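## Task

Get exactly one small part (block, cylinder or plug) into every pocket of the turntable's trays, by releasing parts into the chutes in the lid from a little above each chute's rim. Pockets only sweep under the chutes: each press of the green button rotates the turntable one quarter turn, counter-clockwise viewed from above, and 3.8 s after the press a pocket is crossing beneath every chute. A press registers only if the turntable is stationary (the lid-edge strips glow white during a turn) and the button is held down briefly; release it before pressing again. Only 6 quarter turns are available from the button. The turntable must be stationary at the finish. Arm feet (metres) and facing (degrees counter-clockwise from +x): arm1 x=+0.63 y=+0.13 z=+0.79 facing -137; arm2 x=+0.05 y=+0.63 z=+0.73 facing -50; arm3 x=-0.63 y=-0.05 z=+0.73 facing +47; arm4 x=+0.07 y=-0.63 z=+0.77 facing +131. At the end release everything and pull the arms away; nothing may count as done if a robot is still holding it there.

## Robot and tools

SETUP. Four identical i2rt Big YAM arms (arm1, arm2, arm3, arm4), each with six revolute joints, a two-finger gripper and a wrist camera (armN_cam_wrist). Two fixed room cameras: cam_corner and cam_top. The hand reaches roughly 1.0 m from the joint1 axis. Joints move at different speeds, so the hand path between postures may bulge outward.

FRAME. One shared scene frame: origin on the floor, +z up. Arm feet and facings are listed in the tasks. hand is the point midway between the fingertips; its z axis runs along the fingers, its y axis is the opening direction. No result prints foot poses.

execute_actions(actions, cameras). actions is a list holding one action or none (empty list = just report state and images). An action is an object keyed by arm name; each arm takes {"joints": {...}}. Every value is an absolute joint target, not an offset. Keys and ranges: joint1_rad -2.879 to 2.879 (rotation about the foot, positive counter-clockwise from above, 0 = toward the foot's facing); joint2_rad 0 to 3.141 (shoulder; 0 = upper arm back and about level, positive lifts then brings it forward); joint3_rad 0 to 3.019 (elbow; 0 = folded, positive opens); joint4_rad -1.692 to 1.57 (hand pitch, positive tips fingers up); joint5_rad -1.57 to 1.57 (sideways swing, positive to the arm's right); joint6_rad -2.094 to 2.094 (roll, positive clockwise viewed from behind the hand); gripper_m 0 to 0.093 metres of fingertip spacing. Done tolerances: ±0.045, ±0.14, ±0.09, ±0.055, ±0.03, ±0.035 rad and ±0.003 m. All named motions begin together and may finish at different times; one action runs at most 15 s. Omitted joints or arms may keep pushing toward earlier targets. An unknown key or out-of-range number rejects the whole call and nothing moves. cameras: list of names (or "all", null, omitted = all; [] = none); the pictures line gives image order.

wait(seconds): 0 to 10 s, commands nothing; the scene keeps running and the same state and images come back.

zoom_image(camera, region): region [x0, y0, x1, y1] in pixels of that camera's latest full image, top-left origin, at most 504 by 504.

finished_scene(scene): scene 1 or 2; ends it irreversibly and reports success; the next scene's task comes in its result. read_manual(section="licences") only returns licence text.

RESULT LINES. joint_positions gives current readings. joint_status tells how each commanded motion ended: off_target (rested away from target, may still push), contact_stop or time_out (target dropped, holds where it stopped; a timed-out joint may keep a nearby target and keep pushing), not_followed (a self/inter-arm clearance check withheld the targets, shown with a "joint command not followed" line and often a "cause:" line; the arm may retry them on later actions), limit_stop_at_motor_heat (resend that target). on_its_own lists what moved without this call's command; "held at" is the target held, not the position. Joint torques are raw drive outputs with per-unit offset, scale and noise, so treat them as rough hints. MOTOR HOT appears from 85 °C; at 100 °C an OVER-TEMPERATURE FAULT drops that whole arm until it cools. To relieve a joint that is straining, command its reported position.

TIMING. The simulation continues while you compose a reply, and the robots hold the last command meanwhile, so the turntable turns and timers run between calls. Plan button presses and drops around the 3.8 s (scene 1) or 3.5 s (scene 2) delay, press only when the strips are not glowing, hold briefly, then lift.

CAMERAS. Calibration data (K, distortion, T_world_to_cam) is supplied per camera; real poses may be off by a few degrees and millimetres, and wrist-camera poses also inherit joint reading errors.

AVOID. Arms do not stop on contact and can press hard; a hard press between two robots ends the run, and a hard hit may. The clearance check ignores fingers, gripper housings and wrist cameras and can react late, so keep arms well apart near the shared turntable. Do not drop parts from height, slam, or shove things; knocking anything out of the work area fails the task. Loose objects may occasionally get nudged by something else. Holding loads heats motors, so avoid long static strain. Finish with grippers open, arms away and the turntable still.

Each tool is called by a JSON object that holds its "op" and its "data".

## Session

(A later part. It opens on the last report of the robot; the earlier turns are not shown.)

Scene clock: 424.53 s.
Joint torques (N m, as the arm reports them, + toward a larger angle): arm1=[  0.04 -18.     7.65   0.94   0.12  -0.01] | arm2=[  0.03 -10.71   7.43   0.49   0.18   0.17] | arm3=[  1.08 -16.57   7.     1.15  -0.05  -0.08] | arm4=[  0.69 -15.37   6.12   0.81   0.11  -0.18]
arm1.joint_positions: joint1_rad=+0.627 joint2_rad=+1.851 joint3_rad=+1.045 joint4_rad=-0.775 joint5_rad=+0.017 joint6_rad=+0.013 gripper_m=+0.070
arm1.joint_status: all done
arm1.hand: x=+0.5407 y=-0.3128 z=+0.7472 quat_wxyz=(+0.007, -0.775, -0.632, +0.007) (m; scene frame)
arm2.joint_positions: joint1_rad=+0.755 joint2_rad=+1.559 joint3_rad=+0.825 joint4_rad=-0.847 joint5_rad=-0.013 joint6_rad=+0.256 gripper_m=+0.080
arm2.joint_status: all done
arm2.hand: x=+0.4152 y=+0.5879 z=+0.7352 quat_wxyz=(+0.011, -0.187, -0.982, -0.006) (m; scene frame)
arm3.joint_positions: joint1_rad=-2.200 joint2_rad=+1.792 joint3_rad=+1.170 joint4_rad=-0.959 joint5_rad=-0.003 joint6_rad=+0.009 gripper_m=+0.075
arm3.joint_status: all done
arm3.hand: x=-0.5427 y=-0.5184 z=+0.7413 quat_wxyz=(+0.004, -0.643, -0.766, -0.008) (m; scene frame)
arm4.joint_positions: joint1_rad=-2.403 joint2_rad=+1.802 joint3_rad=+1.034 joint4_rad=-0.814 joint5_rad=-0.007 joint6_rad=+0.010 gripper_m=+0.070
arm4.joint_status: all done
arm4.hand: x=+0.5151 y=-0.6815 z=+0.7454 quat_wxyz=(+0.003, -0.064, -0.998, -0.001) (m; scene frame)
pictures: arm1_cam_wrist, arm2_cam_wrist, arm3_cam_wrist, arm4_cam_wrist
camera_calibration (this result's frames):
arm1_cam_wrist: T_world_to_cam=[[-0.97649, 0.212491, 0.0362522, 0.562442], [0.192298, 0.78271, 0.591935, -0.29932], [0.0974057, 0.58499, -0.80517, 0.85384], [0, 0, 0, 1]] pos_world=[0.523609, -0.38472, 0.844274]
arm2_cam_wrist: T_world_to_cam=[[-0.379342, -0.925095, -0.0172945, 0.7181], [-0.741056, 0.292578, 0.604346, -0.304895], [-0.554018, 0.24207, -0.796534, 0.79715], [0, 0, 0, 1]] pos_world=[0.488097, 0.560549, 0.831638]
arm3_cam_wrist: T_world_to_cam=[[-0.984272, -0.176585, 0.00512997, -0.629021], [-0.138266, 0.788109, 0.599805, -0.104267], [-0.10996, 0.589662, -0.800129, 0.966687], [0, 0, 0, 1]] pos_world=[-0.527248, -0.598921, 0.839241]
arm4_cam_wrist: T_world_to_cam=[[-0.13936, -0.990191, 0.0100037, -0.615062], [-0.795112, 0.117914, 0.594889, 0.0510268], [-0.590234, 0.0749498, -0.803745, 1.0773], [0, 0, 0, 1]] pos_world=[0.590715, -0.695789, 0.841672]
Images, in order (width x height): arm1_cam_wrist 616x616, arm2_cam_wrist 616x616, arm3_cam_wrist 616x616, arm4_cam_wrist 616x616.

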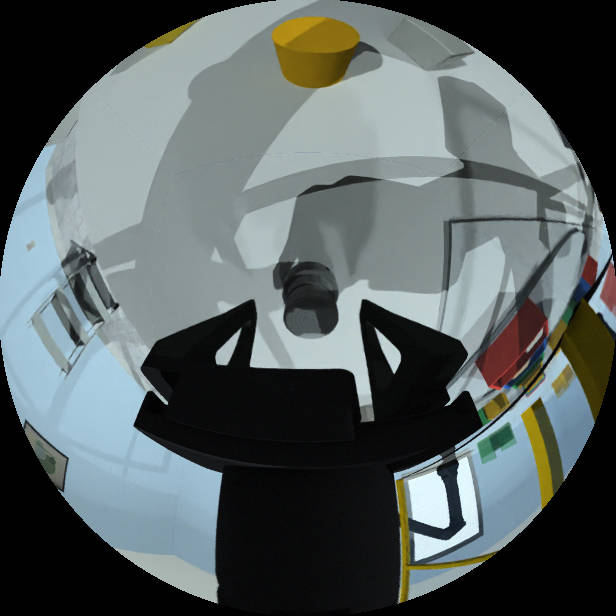

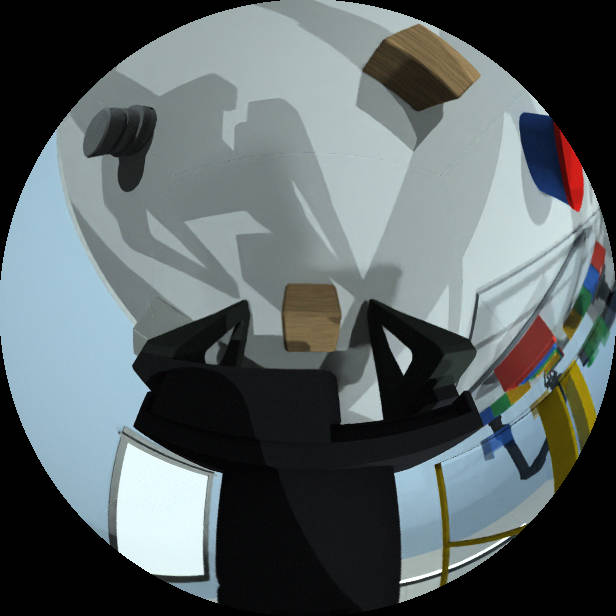

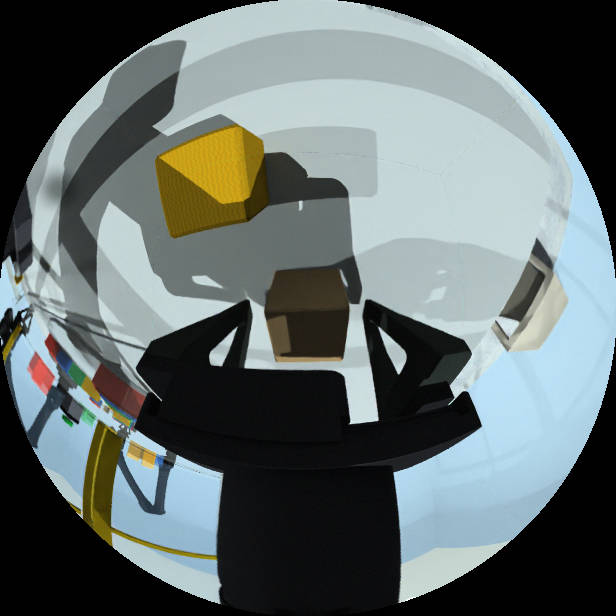

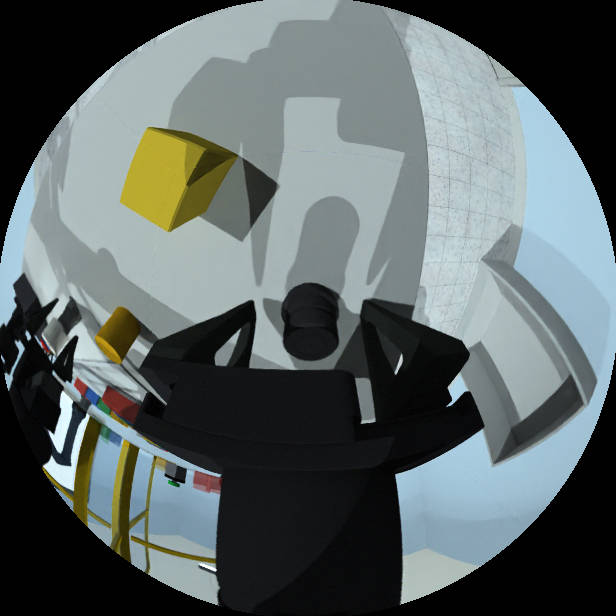

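{"op": "execute_actions", "data": {"actions": [{"arm1":{"joints":{"gripper_m":0.016,"joint4_rad":-0.725}},"arm2":{"joints":{"gripper_m":0.016}},"arm3":{"joints":{"gripper_m":0.02}},"arm4":{"joints":{"gripper_m":0.016}}}], "cameras": []}}

{"op": "execute_actions", "data": {"actions": [{"arm1":{"joints":{"joint2_rad":1.12,"joint3_rad":1.2,"joint4_rad":-1.6}},"arm2":{"joints":{"joint2_rad":0.9,"joint3_rad":1.09,"joint4_rad":-1.69}},"arm3":{"joints":{"joint2_rad":1.12,"joint3_rad":1.21,"joint4_rad":-1.62}},"arm4":{"joints":{"joint2_rad":1.12,"joint3_rad":1.09,"joint4_rad":-1.53}}}], "cameras": []}}

{"op": "execute_actions", "data": {"actions": [{"arm1":{"joints":{"joint1_rad":-0.506,"joint6_rad":0.2}},"arm2":{"joints":{"joint1_rad":-0.93,"joint6_rad":-0.2}},"arm3":{"joints":{"joint1_rad":-0.698,"joint6_rad":0.1}},"arm4":{"joints":{"joint1_rad":-0.595,"joint6_rad":0.1}}}], "cameras": []}}

{"op": "execute_actions", "data": {"actions": [{"arm1":{"joints":{"joint2_rad":1.4,"joint3_rad":1.155,"joint4_rad":-1.157}},"arm2":{"joints":{"joint2_rad":1.15,"joint3_rad":1.06,"joint4_rad":-1.355}},"arm3":{"joints":{"joint2_rad":1.3,"joint4_rad":-0.96}},"arm4":{"joints":{"joint2_rad":1.3,"joint3_rad":1.385,"joint4_rad":-1.5}}}], "cameras": []}}

{"op": "execute_actions", "data": {"actions": [{"arm1":{"joints":{"joint2_rad":1.485}},"arm2":{"joints":{"joint2_rad":1.23}},"arm3":{"joints":{"joint2_rad":1.415}},"arm4":{"joints":{"joint2_rad":1.54,"joint4_rad":-1.33}}}], "cameras": ["arm1_cam_wrist","arm2_cam_wrist","arm3_cam_wrist","arm4_cam_wrist"]}}

Scene clock: 442.00 s.
Joint torques (N m, as the arm reports them, + toward a larger angle): arm1=[  0.04 -17.81   7.72   1.08   0.11   0.  ] | arm2=[  0.03 -10.88   7.45   0.48   0.17   0.15] | arm3=[  0.85 -16.5    7.2    1.06  -0.07  -0.09] | arm4=[  0.2  -15.58   6.     0.62   0.03  -0.21]
arm1.joint_positions: joint1_rad=+0.627 joint2_rad=+1.851 joint3_rad=+1.045 joint4_rad=-0.742 joint5_rad=+0.017 joint6_rad=+0.012 gripper_m=+0.031
arm1.joint_status: gripper_m off_target (ended at +0.031, target +0.016); the others done
arm1.hand: x=+0.5392 y=-0.3207 z=+0.7473 quat_wxyz=(-0.004, -0.775, -0.632, +0.020) (m; scene frame)
arm2.joint_positions: joint1_rad=+0.755 joint2_rad=+1.559 joint3_rad=+0.825 joint4_rad=-0.847 joint5_rad=-0.013 joint6_rad=+0.257 gripper_m=+0.031
arm2.joint_status: gripper_m off_target (ended at +0.031, target +0.016)
arm2.hand: x=+0.4152 y=+0.5879 z=+0.7352 quat_wxyz=(+0.011, -0.187, -0.982, -0.006) (m; scene frame)
arm3.joint_positions: joint1_rad=-2.200 joint2_rad=+1.792 joint3_rad=+1.170 joint4_rad=-0.959 joint5_rad=-0.003 joint6_rad=+0.009 gripper_m=+0.039
arm3.joint_status: gripper_m off_target (ended at +0.039, target +0.020)
arm3.hand: x=-0.5426 y=-0.5184 z=+0.7413 quat_wxyz=(+0.004, -0.643, -0.766, -0.008) (m; scene frame)
arm4.joint_positions: joint1_rad=-2.403 joint2_rad=+1.797 joint3_rad=+1.034 joint4_rad=-0.813 joint5_rad=-0.006 joint6_rad=+0.009 gripper_m=+0.028
arm4.joint_status: gripper_m off_target (ended at +0.028, target +0.016)
arm4.hand: x=+0.5160 y=-0.6818 z=+0.7474 quat_wxyz=(+0.000, -0.063, -0.998, +0.000) (m; scene frame)
pictures: none
No camera images: the call's "cameras" was empty. Leave "cameras" out to get every camera's image.

Scene clock: 443.47 s.
Joint torques (N m, as the arm reports them, + toward a larger angle): arm1=[ 0.04 -6.17 11.63 -0.24  0.11 -0.01] | arm2=[-0.08 -2.63 11.35  0.04  0.17  0.13] | arm3=[ 0.85 -6.55 10.59  0.02 -0.03 -0.09] | arm4=[ 0.45 -5.78 10.85 -0.47  0.05 -0.2 ]
arm1.joint_positions: joint1_rad=+0.627 joint2_rad=+1.113 joint3_rad=+1.171 joint4_rad=-1.587 joint5_rad=+0.017 joint6_rad=+0.012 gripper_m=+0.031
arm1.joint_status: all done
arm1.hand: x=+0.5701 y=-0.1646 z=+1.0678 quat_wxyz=(-0.010, -0.775, -0.632, +0.027) (m; scene frame)
arm2.joint_positions: joint1_rad=+0.755 joint2_rad=+0.883 joint3_rad=+1.070 joint4_rad=-1.669 joint5_rad=-0.013 joint6_rad=+0.257 gripper_m=+0.031
arm2.joint_status: all done
joint sent to its limit — the command would take arm2.joint4_rad past its lower limit, so that joint was sent only as far as its limit.
arm2.hand: x=+0.2839 y=+0.6033 z=+1.0208 quat_wxyz=(-0.039, -0.187, -0.982, -0.010) (m; scene frame)
arm3.joint_positions: joint1_rad=-2.200 joint2_rad=+1.116 joint3_rad=+1.172 joint4_rad=-1.607 joint5_rad=-0.003 joint6_rad=+0.009 gripper_m=+0.039
arm3.joint_status: all done
arm3.hand: x=-0.5757 y=-0.3465 z=+1.0018 quat_wxyz=(-0.008, -0.643, -0.766, +0.002) (m; scene frame)
arm4.joint_positions: joint1_rad=-2.403 joint2_rad=+1.115 joint3_rad=+1.045 joint4_rad=-1.517 joint5_rad=-0.006 joint6_rad=+0.009 gripper_m=+0.028
arm4.joint_status: all done
arm4.hand: x=+0.3612 y=-0.6622 z=+0.9999 quat_wxyz=(+0.005, -0.063, -0.998, -0.001) (m; scene frame)
pictures: none
No camera images: the call's "cameras" was empty. Leave "cameras" out to get every camera's image.

Scene clock: 445.37 s.
Joint torques (N m, as the arm reports them, + toward a larger angle): arm1=[-1.24 -6.62 11.69 -0.27  0.12  0.23] | arm2=[ 0.18 -2.98 11.34  0.1   0.12 -0.21] | arm3=[ 1.99 -7.11 10.6   0.01  0.    0.08] | arm4=[ 0.85 -6.57 10.85 -0.55  0.06  0.04]
arm1.joint_positions: joint1_rad=-0.499 joint2_rad=+1.119 joint3_rad=+1.171 joint4_rad=-1.587 joint5_rad=+0.017 joint6_rad=+0.188 gripper_m=+0.031
arm1.joint_status: all done
arm1.hand: x=+0.3326 y=+0.0620 z=+1.0645 quat_wxyz=(-0.001, -0.999, -0.033, +0.022) (m; scene frame)
arm2.joint_positions: joint1_rad=-0.926 joint2_rad=+0.889 joint3_rad=+1.070 joint4_rad=-1.669 joint5_rad=-0.012 joint6_rad=-0.186 gripper_m=+0.031
arm2.joint_status: all done
arm2.hand: x=+0.0030 y=+0.4030 z=+1.0220 quat_wxyz=(-0.023, -0.721, -0.691, +0.034) (m; scene frame)
arm3.joint_positions: joint1_rad=-0.703 joint2_rad=+1.123 joint3_rad=+1.172 joint4_rad=-1.607 joint5_rad=-0.004 joint6_rad=+0.091 gripper_m=+0.039
arm3.joint_status: all done
arm3.hand: x=-0.3292 y=-0.0156 z=+1.0025 quat_wxyz=(-0.008, +0.009, -1.000, -0.006) (m; scene frame)
arm4.joint_positions: joint1_rad=-0.595 joint2_rad=+1.121 joint3_rad=+1.045 joint4_rad=-1.517 joint5_rad=-0.006 joint6_rad=+0.090 gripper_m=+0.028
arm4.joint_status: all done
arm4.hand: x=+0.0342 y=-0.3373 z=+0.9944 quat_wxyz=(+0.010, +0.718, -0.696, +0.011) (m; scene frame)
pictures: none
No camera images: the call's "cameras" was empty. Leave "cameras" out to get every camera's image.

Scene clock: 446.70 s.
Joint torques (N m, as the arm reports them, + toward a larger angle): arm1=[ -1.19 -13.72  10.72   1.26   0.13   0.22] | arm2=[ 0.31 -8.23  9.78  0.72  0.12 -0.21] | arm3=[  2.24 -11.76  11.07   2.32  -0.01   0.09] | arm4=[  0.27 -10.57  11.96   0.62   0.08   0.02]
arm1.joint_positions: joint1_rad=-0.499 joint2_rad=+1.420 joint3_rad=+1.136 joint4_rad=-1.174 joint5_rad=+0.017 joint6_rad=+0.188 gripper_m=+0.031
arm1.joint_status: all done
arm1.hand: x=+0.2174 y=+0.0310 z=+0.9541 quat_wxyz=(-0.010, -0.998, -0.032, +0.059) (m; scene frame)
arm2.joint_positions: joint1_rad=-0.926 joint2_rad=+1.164 joint3_rad=+1.060 joint4_rad=-1.366 joint5_rad=-0.012 joint6_rad=-0.186 gripper_m=+0.031
arm2.joint_status: all done
arm2.hand: x=-0.0221 y=+0.2989 z=+0.9519 quat_wxyz=(-0.028, -0.721, -0.691, +0.042) (m; scene frame)
arm3.joint_positions: joint1_rad=-0.703 joint2_rad=+1.312 joint3_rad=+1.172 joint4_rad=-0.981 joint5_rad=-0.004 joint6_rad=+0.092 gripper_m=+0.039
arm3.joint_status: all done
arm3.hand: x=-0.1580 y=+0.0034 z=+0.9682 quat_wxyz=(-0.224, +0.009, -0.974, -0.027) (m; scene frame)
arm4.joint_positions: joint1_rad=-0.595 joint2_rad=+1.312 joint3_rad=+1.327 joint4_rad=-1.507 joint5_rad=-0.006 joint6_rad=+0.090 gripper_m=+0.028
arm4.joint_status: all done
arm4.hand: x=+0.0221 y=-0.2395 z=+1.0421 quat_wxyz=(-0.022, +0.718, -0.696, -0.028) (m; scene frame)
pictures: none
No camera images: the call's "cameras" was empty. Leave "cameras" out to get every camera's image.

Scene clock: 447.83 s.
Joint torques (N m, as the arm reports them, + toward a larger angle): arm1=[ -1.28 -13.52  10.55   1.03   0.12   0.23] | arm2=[ 0.36 -7.43  9.6   0.63  0.12 -0.21] | arm3=[  1.93 -13.5   10.75   1.95   0.03   0.07] | arm4=[  0.29 -14.52  11.11   0.75   0.08   0.01]
arm1.joint_positions: joint1_rad=-0.499 joint2_rad=+1.491 joint3_rad=+1.136 joint4_rad=-1.173 joint5_rad=+0.017 joint6_rad=+0.188 gripper_m=+0.031
arm1.joint_status: all done
arm1.hand: x=+0.2157 y=+0.0302 z=+0.9254 quat_wxyz=(-0.002, -0.999, -0.033, +0.025) (m; scene frame)
arm2.joint_positions: joint1_rad=-0.926 joint2_rad=+1.221 joint3_rad=+1.060 joint4_rad=-1.364 joint5_rad=-0.012 joint6_rad=-0.186 gripper_m=+0.031
arm2.joint_status: all done
arm2.hand: x=-0.0235 y=+0.2941 z=+0.9337 quat_wxyz=(-0.013, -0.722, -0.692, +0.019) (m; scene frame)
arm3.joint_positions: joint1_rad=-0.703 joint2_rad=+1.430 joint3_rad=+1.172 joint4_rad=-0.978 joint5_rad=-0.004 joint6_rad=+0.092 gripper_m=+0.039
arm3.joint_status: all done
arm3.hand: x=-0.1476 y=+0.0048 z=+0.9146 quat_wxyz=(-0.168, +0.009, -0.986, -0.022) (m; scene frame)
arm4.joint_positions: joint1_rad=-0.595 joint2_rad=+1.556 joint3_rad=+1.336 joint4_rad=-1.343 joint5_rad=-0.006 joint6_rad=+0.090 gripper_m=+0.028
arm4.joint_status: all done
arm4.hand: x=+0.0145 y=-0.1735 z=+0.9484 quat_wxyz=(+0.000, +0.718, -0.696, -0.001) (m; scene frame)
pictures: arm1_cam_wrist, arm2_cam_wrist, arm3_cam_wrist, arm4_cam_wrist
camera_calibration (this result's frames):
arm1_cam_wrist: T_world_to_cam=[[-0.0532329, 0.998489, 0.0136361, -0.0362486], [0.832161, 0.036809, 0.553311, -0.690579], [0.551973, 0.0408018, -0.832863, 0.772339], [0, 0, 0, 1]] pos_world=[0.146434, 0.0301005, 1.02585]
arm2_cam_wrist: T_world_to_cam=[[-0.998442, 0.0557201, -0.00289245, -0.0331132], [0.0450384, 0.835468, 0.54769, -0.752264], [0.0329339, 0.546706, -0.836676, 0.745054], [0, 0, 0, 1]] pos_world=[-0.0237184, 0.223013, 1.03528]
arm3_cam_wrist: T_world_to_cam=[[0.0230107, -0.99938, -0.0266622, 0.0330144], [-0.9577, -0.0296874, 0.286233, -0.396214], [-0.286847, 0.018948, -0.957789, 0.96102], [0, 0, 0, 1]] pos_world=[-0.104549, 0.00302197, 1.03474]
arm4_cam_wrist: T_world_to_cam=[[0.999787, 0.0182294, 0.00971123, -0.025109], [0.00900251, -0.807754, 0.589451, -0.694711], [0.0185896, -0.589238, -0.807745, 0.786593], [0, 0, 0, 1]] pos_world=[0.0167353, -0.0972068, 1.04511]
Images, in order (width x height): arm1_cam_wrist 616x616, arm2_cam_wrist 616x616, arm3_cam_wrist 616x616, arm4_cam_wrist 616x616.

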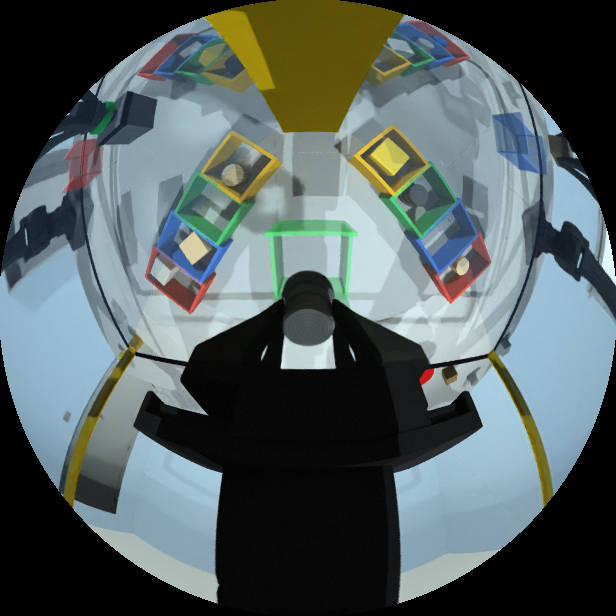

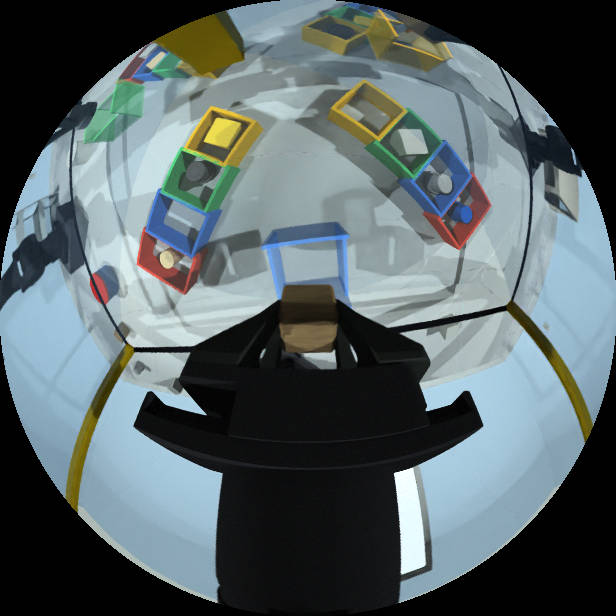

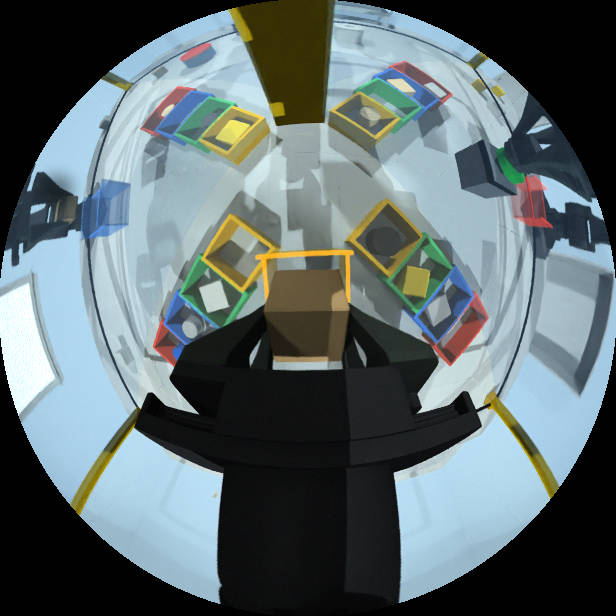

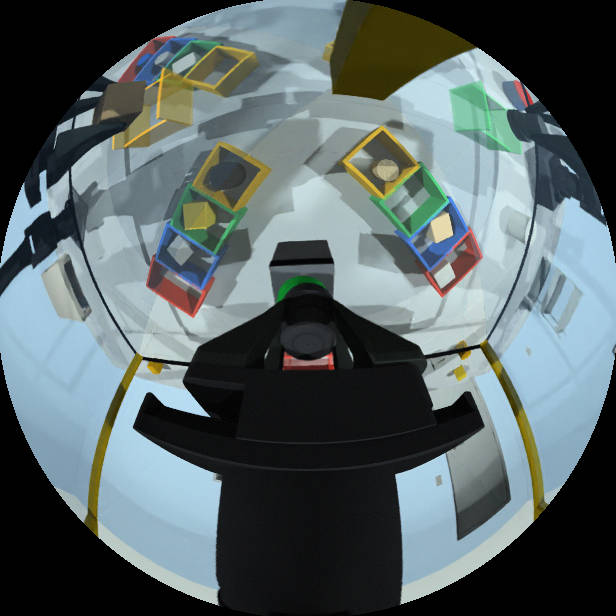

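{"op": "execute_actions", "data": {"actions": [{"arm4":{"joints":{"joint2_rad":1.62}}}], "cameras": []}}

{"op": "execute_actions", "data": {"actions": [{"arm3":{"joints":{"joint4_rad":-0.925}},"arm4":{"joints":{"joint2_rad":1.2,"joint3_rad":1.15,"joint1_rad":-0.55}}}], "cameras": []}}

{"op": "execute_actions", "data": {"actions": [{"arm4":{"joints":{"joint2_rad":1.14,"joint3_rad":0.89,"joint4_rad":-1.27}}}], "cameras": []}}

{"op": "wait", "data": {"seconds": 0.65}}

{"op": "execute_actions", "data": {"actions": [{"arm1":{"joints":{"gripper_m":0.06}},"arm2":{"joints":{"gripper_m":0.06}},"arm3":{"joints":{"gripper_m":0.06}},"arm4":{"joints":{"gripper_m":0.06}}}], "cameras": []}}

{"op": "execute_actions", "data": {"actions": [{"arm1":{"joints":{"joint2_rad":0.7,"joint4_rad":-1.5}},"arm2":{"joints":{"joint2_rad":0.7,"joint4_rad":-1.6}},"arm3":{"joints":{"joint2_rad":0.7,"joint4_rad":-1.3}},"arm4":{"joints":{"joint2_rad":0.7,"joint4_rad":-1.5}}}], "cameras": []}}

{"op": "wait", "data": {"seconds": 4}}

Scene clock: 459.13 s.
Joint torques (N m, as the arm reports them, + toward a larger angle): arm1=[ -1.17 -13.52  10.44   1.05   0.12   0.22] | arm2=[-0.07 -7.3   9.53  0.61  0.13 -0.2 ] | arm3=[  1.92 -13.47  10.78   1.96   0.     0.08] | arm4=[  0.87 -11.17   9.91   0.66   0.07   0.  ]
arm1.joint_positions: joint1_rad=-0.499 joint2_rad=+1.491 joint3_rad=+1.136 joint4_rad=-1.173 joint5_rad=+0.017 joint6_rad=+0.188 gripper_m=+0.031
arm1.joint_status: not commanded
arm1.hand: x=+0.2157 y=+0.0302 z=+0.9254 quat_wxyz=(-0.002, -0.999, -0.033, +0.025) (m; scene frame)
arm2.joint_positions: joint1_rad=-0.926 joint2_rad=+1.221 joint3_rad=+1.060 joint4_rad=-1.364 joint5_rad=-0.012 joint6_rad=-0.186 gripper_m=+0.031
arm2.joint_status: not commanded
arm2.hand: x=-0.0235 y=+0.2941 z=+0.9337 quat_wxyz=(-0.013, -0.722, -0.692, +0.019) (m; scene frame)
arm3.joint_positions: joint1_rad=-0.703 joint2_rad=+1.430 joint3_rad=+1.172 joint4_rad=-0.978 joint5_rad=-0.004 joint6_rad=+0.092 gripper_m=+0.039
arm3.joint_status: not commanded
arm3.hand: x=-0.1476 y=+0.0048 z=+0.9146 quat_wxyz=(-0.168, +0.009, -0.986, -0.022) (m; scene frame)
arm4.joint_positions: joint1_rad=-0.595 joint2_rad=+1.592 joint3_rad=+1.350 joint4_rad=-1.344 joint5_rad=-0.006 joint6_rad=+0.090 gripper_m=+0.028
arm4.joint_status: all done
arm4.hand: x=+0.0138 y=-0.1675 z=+0.9376 quat_wxyz=(+0.007, +0.718, -0.696, +0.008) (m; scene frame)
pictures: none
No camera images: the call's "cameras" was empty. Leave "cameras" out to get every camera's image.

Scene clock: 460.43 s.
Joint torques (N m, as the arm reports them, + toward a larger angle): arm1=[ -1.25 -13.58  10.43   1.05   0.12   0.22] | arm2=[ 0.07 -7.14  9.6   0.61  0.12 -0.21] | arm3=[  1.55 -13.49  10.92   2.14   0.02   0.05] | arm4=[ 0.95 -7.88  8.18  0.47 -0.01  0.04]
arm1.joint_positions: joint1_rad=-0.499 joint2_rad=+1.491 joint3_rad=+1.136 joint4_rad=-1.173 joint5_rad=+0.017 joint6_rad=+0.188 gripper_m=+0.031
arm1.joint_status: not commanded
arm1.hand: x=+0.2157 y=+0.0302 z=+0.9254 quat_wxyz=(-0.002, -0.999, -0.033, +0.025) (m; scene frame)
arm2.joint_positions: joint1_rad=-0.926 joint2_rad=+1.221 joint3_rad=+1.060 joint4_rad=-1.364 joint5_rad=-0.012 joint6_rad=-0.186 gripper_m=+0.031
arm2.joint_status: not commanded
arm2.hand: x=-0.0235 y=+0.2941 z=+0.9337 quat_wxyz=(-0.013, -0.722, -0.692, +0.019) (m; scene frame)
arm3.joint_positions: joint1_rad=-0.703 joint2_rad=+1.430 joint3_rad=+1.172 joint4_rad=-0.945 joint5_rad=-0.004 joint6_rad=+0.092 gripper_m=+0.039
arm3.joint_status: all done
arm3.hand: x=-0.1400 y=+0.0056 z=+0.9174 quat_wxyz=(-0.184, +0.009, -0.983, -0.023) (m; scene frame)
arm4.joint_positions: joint1_rad=-0.550 joint2_rad=+1.197 joint3_rad=+1.146 joint4_rad=-1.330 joint5_rad=-0.005 joint6_rad=+0.090 gripper_m=+0.028
arm4.joint_status: all done
arm4.hand: x=+0.0082 y=-0.2592 z=+1.0145 quat_wxyz=(-0.055, +0.730, -0.677, -0.072) (m; scene frame)
pictures: none
No camera images: the call's "cameras" was empty. Leave "cameras" out to get every camera's image.

Scene clock: 461.57 s.
Joint torques (N m, as the arm reports them, + toward a larger angle): arm1=[ -1.24 -13.64  10.43   1.04   0.12   0.22] | arm2=[-0.09 -7.25  9.58  0.6   0.12 -0.19] | arm3=[  2.17 -13.53  10.92   2.19   0.05   0.12] | arm4=[ 0.54 -7.54  8.07  0.68  0.02  0.01]
arm1.joint_positions: joint1_rad=-0.499 joint2_rad=+1.491 joint3_rad=+1.136 joint4_rad=-1.173 joint5_rad=+0.017 joint6_rad=+0.188 gripper_m=+0.031
arm1.joint_status: not commanded
arm1.hand: x=+0.2157 y=+0.0302 z=+0.9254 quat_wxyz=(-0.002, -0.999, -0.033, +0.025) (m; scene frame)
arm2.joint_positions: joint1_rad=-0.926 joint2_rad=+1.221 joint3_rad=+1.060 joint4_rad=-1.364 joint5_rad=-0.012 joint6_rad=-0.186 gripper_m=+0.031
arm2.joint_status: not commanded
arm2.hand: x=-0.0235 y=+0.2941 z=+0.9337 quat_wxyz=(-0.013, -0.722, -0.692, +0.019) (m; scene frame)
arm3.joint_positions: joint1_rad=-0.703 joint2_rad=+1.430 joint3_rad=+1.172 joint4_rad=-0.945 joint5_rad=-0.004 joint6_rad=+0.092 gripper_m=+0.039
arm3.joint_status: not commanded
arm3.hand: x=-0.1400 y=+0.0056 z=+0.9174 quat_wxyz=(-0.184, +0.009, -0.983, -0.023) (m; scene frame)
arm4.joint_positions: joint1_rad=-0.550 joint2_rad=+1.144 joint3_rad=+0.881 joint4_rad=-1.284 joint5_rad=-0.005 joint6_rad=+0.090 gripper_m=+0.028
arm4.joint_status: all done
arm4.hand: x=+0.0206 y=-0.3316 z=+0.9266 quat_wxyz=(-0.005, +0.733, -0.680, -0.007) (m; scene frame)
pictures: none
No camera images: the call's "cameras" was empty. Leave "cameras" out to get every camera's image.

Scene clock: 462.23 s.
Joint torques (N m, as the arm reports them, + toward a larger angle): arm1=[ -1.19 -13.54  10.43   1.04   0.13   0.23] | arm2=[ 0.28 -7.19  9.6   0.65  0.12 -0.2 ] | arm3=[  2.24 -13.82  10.82   2.1    0.02   0.08] | arm4=[ 1.02 -7.1   7.94  0.76  0.04  0.03]
arm1.joint_positions: joint1_rad=-0.499 joint2_rad=+1.491 joint3_rad=+1.136 joint4_rad=-1.173 joint5_rad=+0.017 joint6_rad=+0.188 gripper_m=+0.031
arm1.joint_status: not commanded
arm1.hand: x=+0.2157 y=+0.0302 z=+0.9254 quat_wxyz=(-0.002, -0.999, -0.033, +0.025) (m; scene frame)
arm2.joint_positions: joint1_rad=-0.926 joint2_rad=+1.221 joint3_rad=+1.060 joint4_rad=-1.364 joint5_rad=-0.012 joint6_rad=-0.186 gripper_m=+0.031
arm2.joint_status: not commanded
arm2.hand: x=-0.0235 y=+0.2941 z=+0.9337 quat_wxyz=(-0.013, -0.722, -0.692, +0.019) (m; scene frame)
arm3.joint_positions: joint1_rad=-0.703 joint2_rad=+1.430 joint3_rad=+1.172 joint4_rad=-0.945 joint5_rad=-0.004 joint6_rad=+0.092 gripper_m=+0.039
arm3.joint_status: not commanded
arm3.hand: x=-0.1400 y=+0.0056 z=+0.9174 quat_wxyz=(-0.184, +0.009, -0.983, -0.023) (m; scene frame)
arm4.joint_positions: joint1_rad=-0.550 joint2_rad=+1.144 joint3_rad=+0.881 joint4_rad=-1.284 joint5_rad=-0.005 joint6_rad=+0.090 gripper_m=+0.028
arm4.joint_status: all done
arm4.hand: x=+0.0206 y=-0.3316 z=+0.9266 quat_wxyz=(-0.005, +0.733, -0.680, -0.007) (m; scene frame)
wait: 0.67 s; at rest by 0.27 s
pictures: arm1_cam_wrist, arm2_cam_wrist, arm3_cam_wrist, arm4_cam_wrist, cam_corner, cam_top
camera_calibration (this result's frames):
arm1_cam_wrist: T_world_to_cam=[[-0.0532329, 0.998489, 0.0136361, -0.0362486], [0.832161, 0.036809, 0.553311, -0.690579], [0.551973, 0.0408018, -0.832863, 0.772339], [0, 0, 0, 1]] pos_world=[0.146434, 0.0301005, 1.02585]
arm2_cam_wrist: T_world_to_cam=[[-0.998442, 0.0557201, -0.00289245, -0.0331132], [0.0450384, 0.835468, 0.54769, -0.752264], [0.0329339, 0.546706, -0.836676, 0.745054], [0, 0, 0, 1]] pos_world=[-0.0237184, 0.223013, 1.03528]
arm3_cam_wrist: T_world_to_cam=[[0.0237715, -0.999282, -0.0295037, 0.0364466], [-0.966623, -0.0305051, 0.254379, -0.361739], [-0.255096, 0.022472, -0.966654, 0.978463], [0, 0, 0, 1]] pos_world=[-0.100929, 0.00339756, 1.03893]
arm4_cam_wrist: T_world_to_cam=[[0.998035, 0.0619647, 0.00929923, -0.0132137], [0.0452778, -0.815794, 0.576567, -0.801121], [0.0433131, -0.575013, -0.816997, 0.688496], [0, 0, 0, 1]] pos_world=[0.0196399, -0.256837, 1.02452]
Images, in order (width x height): arm1_cam_wrist 616x616, arm2_cam_wrist 616x616, arm3_cam_wrist 616x616, arm4_cam_wrist 616x616, cam_corner 896x504, cam_top 896x504.

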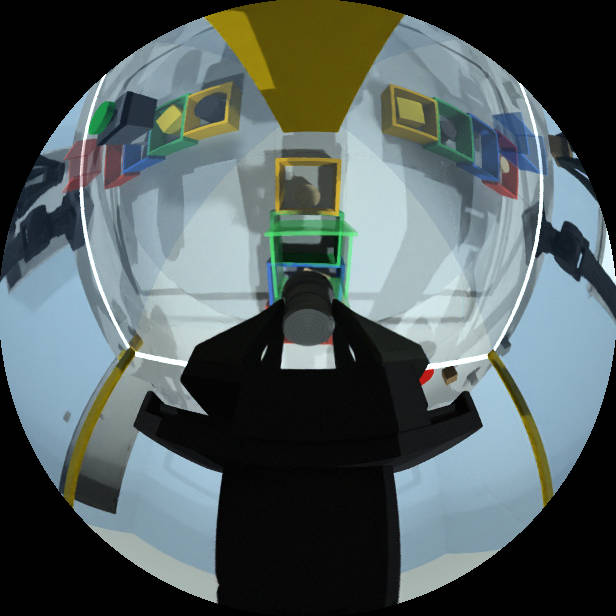

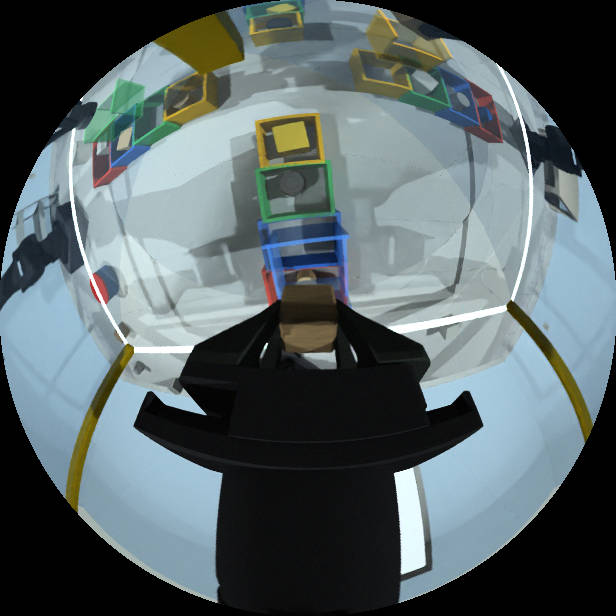

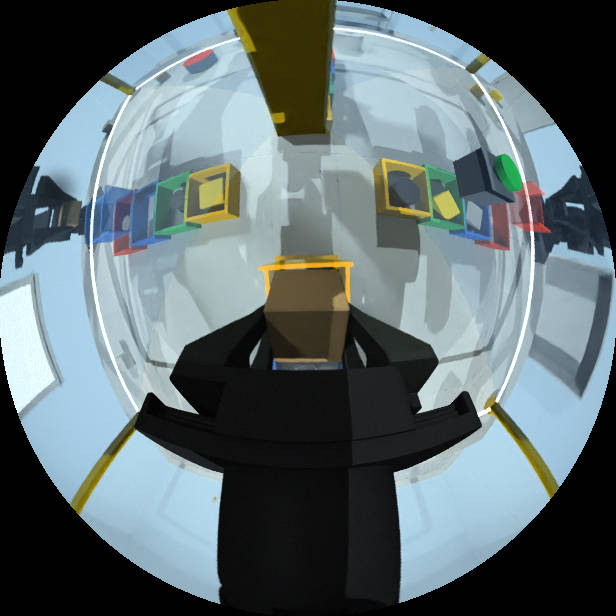

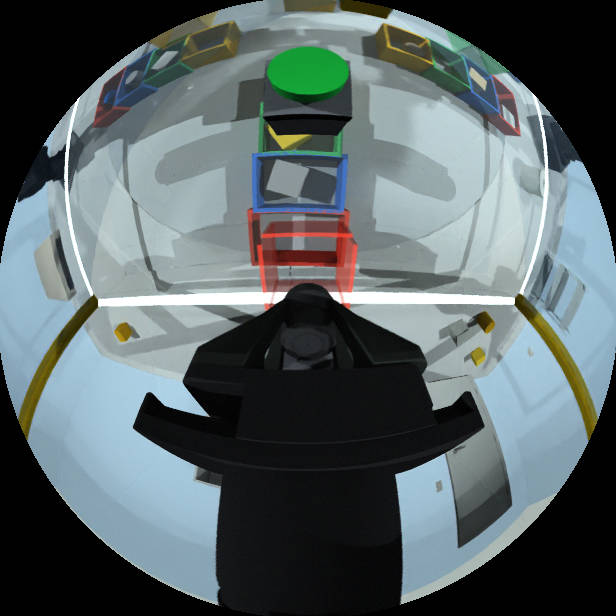

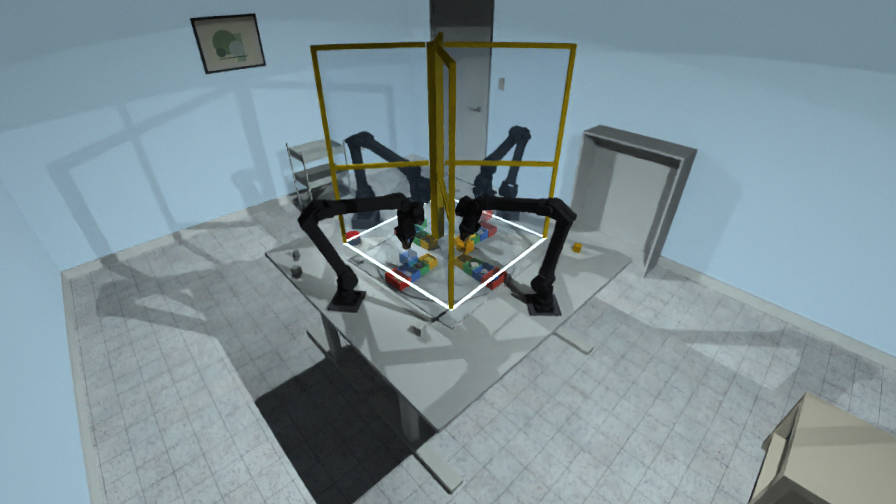

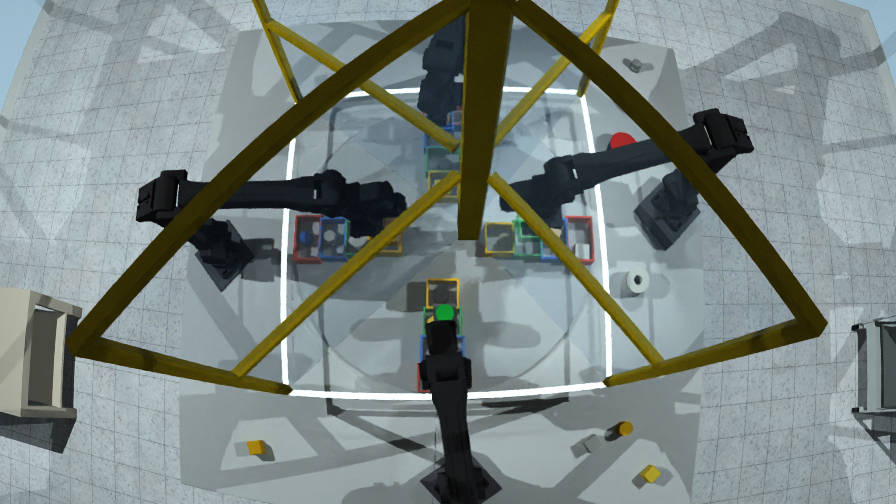

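Scene clock: 462.80 s.
Joint torques (N m, as the arm reports them, + toward a larger angle): arm1=[ -1.2  -13.9   10.56   1.05   0.13   0.22] | arm2=[ 0.01 -7.04  9.6   0.66  0.13 -0.19] | arm3=[  1.82 -13.77  10.81   2.06  -0.01   0.07] | arm4=[ 0.31 -7.19  7.97  0.8   0.04  0.02]
arm1.joint_positions: joint1_rad=-0.499 joint2_rad=+1.491 joint3_rad=+1.136 joint4_rad=-1.173 joint5_rad=+0.017 joint6_rad=+0.188 gripper_m=+0.060
arm1.joint_status: all done
arm1.hand: x=+0.2157 y=+0.0302 z=+0.9254 quat_wxyz=(-0.002, -0.999, -0.033, +0.025) (m; scene frame)
arm2.joint_positions: joint1_rad=-0.926 joint2_rad=+1.221 joint3_rad=+1.060 joint4_rad=-1.364 joint5_rad=-0.012 joint6_rad=-0.186 gripper_m=+0.060
arm2.joint_status: all done
arm2.hand: x=-0.0235 y=+0.2941 z=+0.9337 quat_wxyz=(-0.013, -0.722, -0.692, +0.019) (m; scene frame)
arm3.joint_positions: joint1_rad=-0.703 joint2_rad=+1.428 joint3_rad=+1.172 joint4_rad=-0.945 joint5_rad=-0.004 joint6_rad=+0.092 gripper_m=+0.060
arm3.joint_status: all done
arm3.hand: x=-0.1401 y=+0.0056 z=+0.9179 quat_wxyz=(-0.184, +0.009, -0.983, -0.023) (m; scene frame)
arm4.joint_positions: joint1_rad=-0.550 joint2_rad=+1.144 joint3_rad=+0.881 joint4_rad=-1.284 joint5_rad=-0.005 joint6_rad=+0.090 gripper_m=+0.060
arm4.joint_status: all done
arm4.hand: x=+0.0206 y=-0.3316 z=+0.9266 quat_wxyz=(-0.005, +0.733, -0.680, -0.007) (m; scene frame)
pictures: none
No camera images: the call's "cameras" was empty. Leave "cameras" out to get every camera's image.

Scene clock: 464.33 s.
Joint torques (N m, as the arm reports them, + toward a larger angle): arm1=[-1.34  1.19 10.75  0.66  0.12  0.22] | arm2=[ 0.18 -0.36  9.52  0.63  0.13 -0.19] | arm3=[ 1.95 -0.21 10.75  1.3   0.02  0.08] | arm4=[ 0.67 -1.4   8.71  0.14  0.    0.03]
arm1.joint_positions: joint1_rad=-0.499 joint2_rad=+0.692 joint3_rad=+1.136 joint4_rad=-1.488 joint5_rad=+0.017 joint6_rad=+0.188 gripper_m=+0.060
arm1.joint_status: all done
arm1.hand: x=+0.3967 y=+0.0796 z=+1.1648 quat_wxyz=(-0.055, -0.964, -0.028, +0.258) (m; scene frame)
arm2.joint_positions: joint1_rad=-0.926 joint2_rad=+0.687 joint3_rad=+1.060 joint4_rad=-1.596 joint5_rad=-0.012 joint6_rad=-0.186 gripper_m=+0.060
arm2.joint_status: all done
arm2.hand: x=+0.0081 y=+0.4228 z=+1.0621 quat_wxyz=(-0.095, -0.710, -0.683, +0.145) (m; scene frame)
arm3.joint_positions: joint1_rad=-0.703 joint2_rad=+0.697 joint3_rad=+1.173 joint4_rad=-1.288 joint5_rad=-0.004 joint6_rad=+0.092 gripper_m=+0.060
arm3.joint_status: all done
arm3.hand: x=-0.3494 y=-0.0185 z=+1.1506 quat_wxyz=(-0.370, +0.008, -0.928, -0.042) (m; scene frame)
arm4.joint_positions: joint1_rad=-0.550 joint2_rad=+0.693 joint3_rad=+0.881 joint4_rad=-1.490 joint5_rad=-0.005 joint6_rad=+0.090 gripper_m=+0.060
arm4.joint_status: all done
arm4.hand: x=+0.0344 y=-0.4170 z=+1.0278 quat_wxyz=(-0.080, +0.727, -0.674, -0.103) (m; scene frame)
pictures: none
No camera images: the call's "cameras" was empty. Leave "cameras" out to get every camera's image.

Scene clock: 468.33 s.
Joint torques (N m, as the arm reports them, + toward a larger angle): arm1=[-1.35  1.06 10.75  0.66  0.12  0.22] | arm2=[ 0.23 -0.59  9.55  0.59  0.12 -0.2 ] | arm3=[ 1.6  -0.05 10.61  1.35  0.    0.1 ] | arm4=[ 0.8  -0.74  8.65  0.22  0.02  0.01]
arm1.joint_positions: joint1_rad=-0.499 joint2_rad=+0.692 joint3_rad=+1.136 joint4_rad=-1.488 joint5_rad=+0.017 joint6_rad=+0.188 gripper_m=+0.060
arm1.joint_status: all done
arm1.hand: x=+0.3967 y=+0.0796 z=+1.1648 quat_wxyz=(-0.055, -0.964, -0.028, +0.258) (m; scene frame)
arm2.joint_positions: joint1_rad=-0.926 joint2_rad=+0.687 joint3_rad=+1.060 joint4_rad=-1.596 joint5_rad=-0.012 joint6_rad=-0.186 gripper_m=+0.060
arm2.joint_status: all done
arm2.hand: x=+0.0081 y=+0.4228 z=+1.0621 quat_wxyz=(-0.095, -0.710, -0.683, +0.145) (m; scene frame)
arm3.joint_positions: joint1_rad=-0.703 joint2_rad=+0.697 joint3_rad=+1.173 joint4_rad=-1.288 joint5_rad=-0.004 joint6_rad=+0.092 gripper_m=+0.060
arm3.joint_status: all done
arm3.hand: x=-0.3494 y=-0.0185 z=+1.1506 quat_wxyz=(-0.370, +0.008, -0.928, -0.042) (m; scene frame)
arm4.joint_positions: joint1_rad=-0.550 joint2_rad=+0.693 joint3_rad=+0.881 joint4_rad=-1.490 joint5_rad=-0.005 joint6_rad=+0.090 gripper_m=+0.060
arm4.joint_status: all done
arm4.hand: x=+0.0344 y=-0.4170 z=+1.0278 quat_wxyz=(-0.080, +0.727, -0.674, -0.103) (m; scene frame)
wait: 4.00 s; at rest by 0.27 s
pictures: arm1_cam_wrist, arm2_cam_wrist, arm3_cam_wrist, arm4_cam_wrist, cam_corner, cam_top
camera_calibration (this result's frames):
arm1_cam_wrist: T_world_to_cam=[[-0.0645736, 0.994568, -0.0816344, 0.0365993], [0.991086, 0.0734696, 0.111136, -0.526333], [0.11653, -0.0737302, -0.990447, 1.23526], [0, 0, 0, 1]] pos_world=[0.380058, 0.0933451, 1.28494]
arm2_cam_wrist: T_world_to_cam=[[-0.997029, 0.0593064, 0.0491504, -0.0652526], [0.0706949, 0.957914, 0.278215, -0.697305], [-0.0305819, 0.280863, -0.959261, 1.0242], [0, 0, 0, 1]] pos_world=[0.0155591, 0.384168, 1.17968]
arm3_cam_wrist: T_world_to_cam=[[0.0394416, -0.997411, -0.0601341, 0.0649574], [-0.990723, -0.0312029, -0.132265, -0.187749], [0.130046, 0.064793, -0.989389, 1.31253], [0, 0, 0, 1]] pos_world=[-0.359259, -0.0261121, 1.27768]
arm4_cam_wrist: T_world_to_cam=[[0.997837, 0.0638234, -0.015746, 0.00391953], [0.065183, -0.929589, 0.362788, -0.758164], [0.00851709, -0.36303, -0.931739, 0.929072], [0, 0, 0, 1]] pos_world=[0.0375953, -0.36775, 1.14077]
Images, in order (width x height): arm1_cam_wrist 616x616, arm2_cam_wrist 616x616, arm3_cam_wrist 616x616, arm4_cam_wrist 616x616, cam_corner 896x504, cam_top 896x504.

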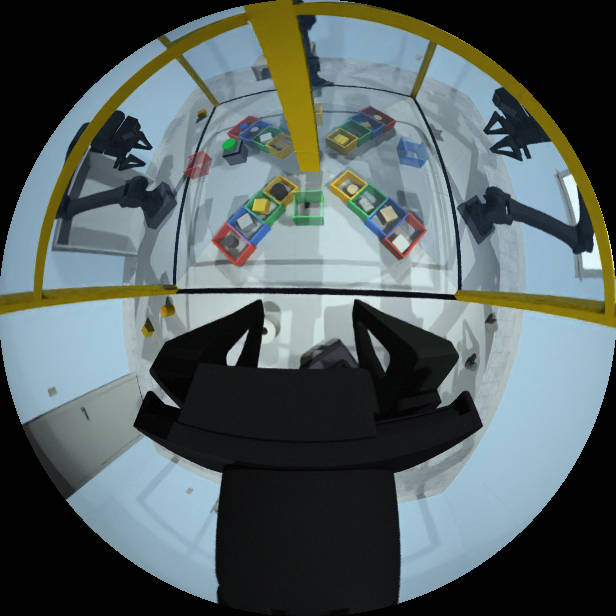

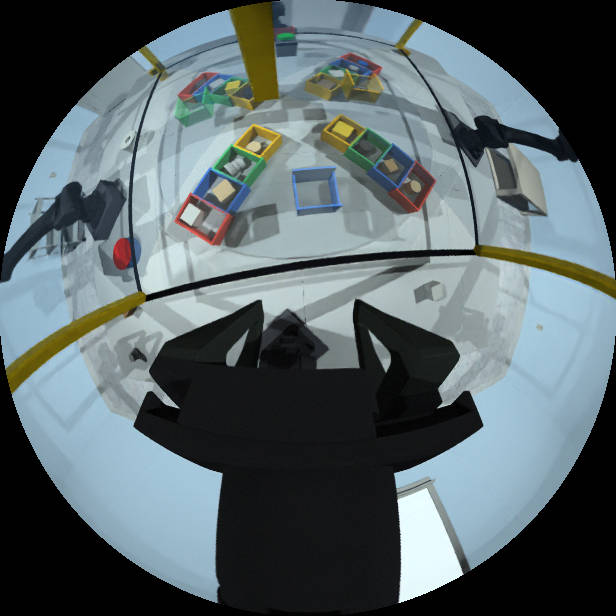

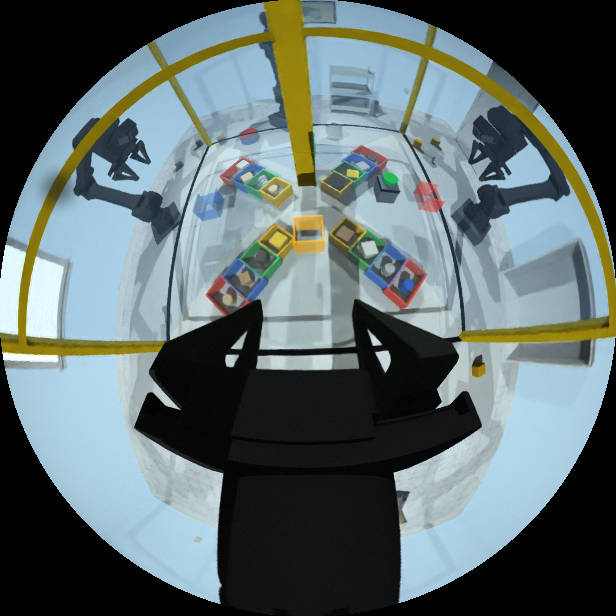

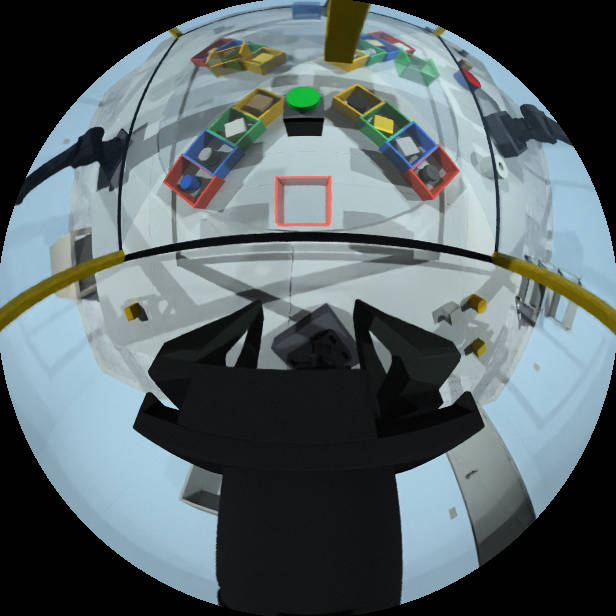

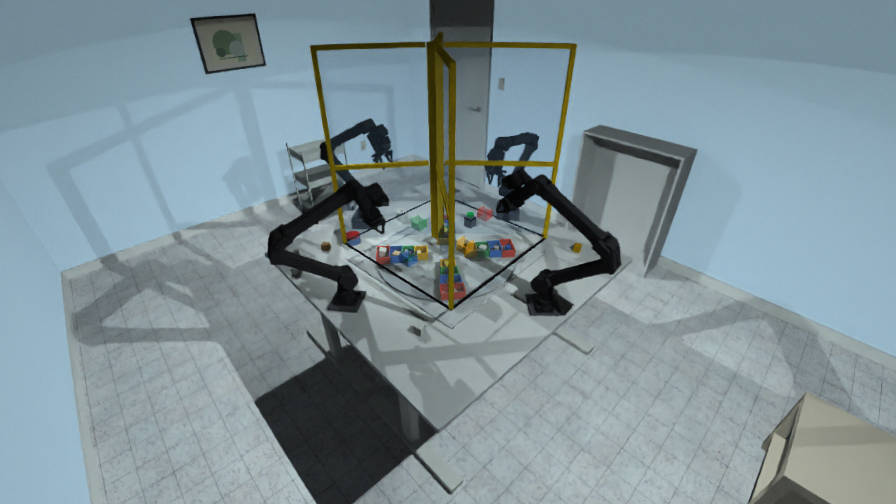

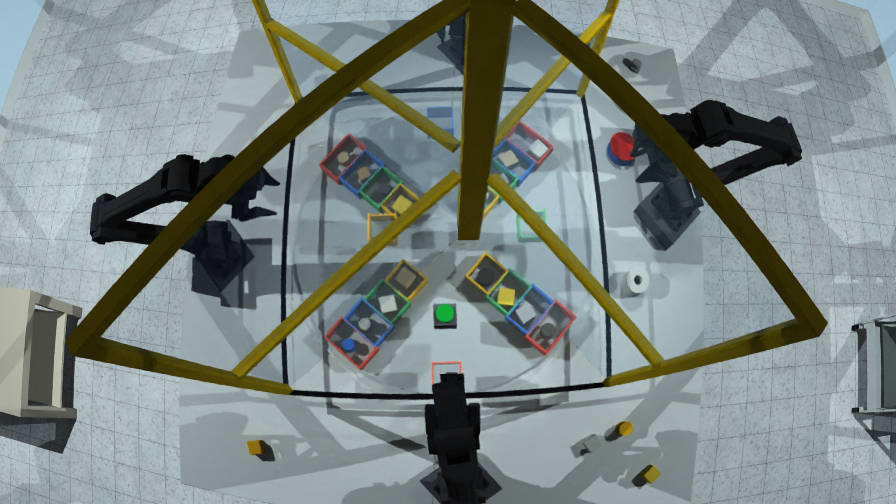

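All 16 pockets are filled.

{"op": "finished_scene", "data": {"scene": 1}}

The scene is finished: the task was done.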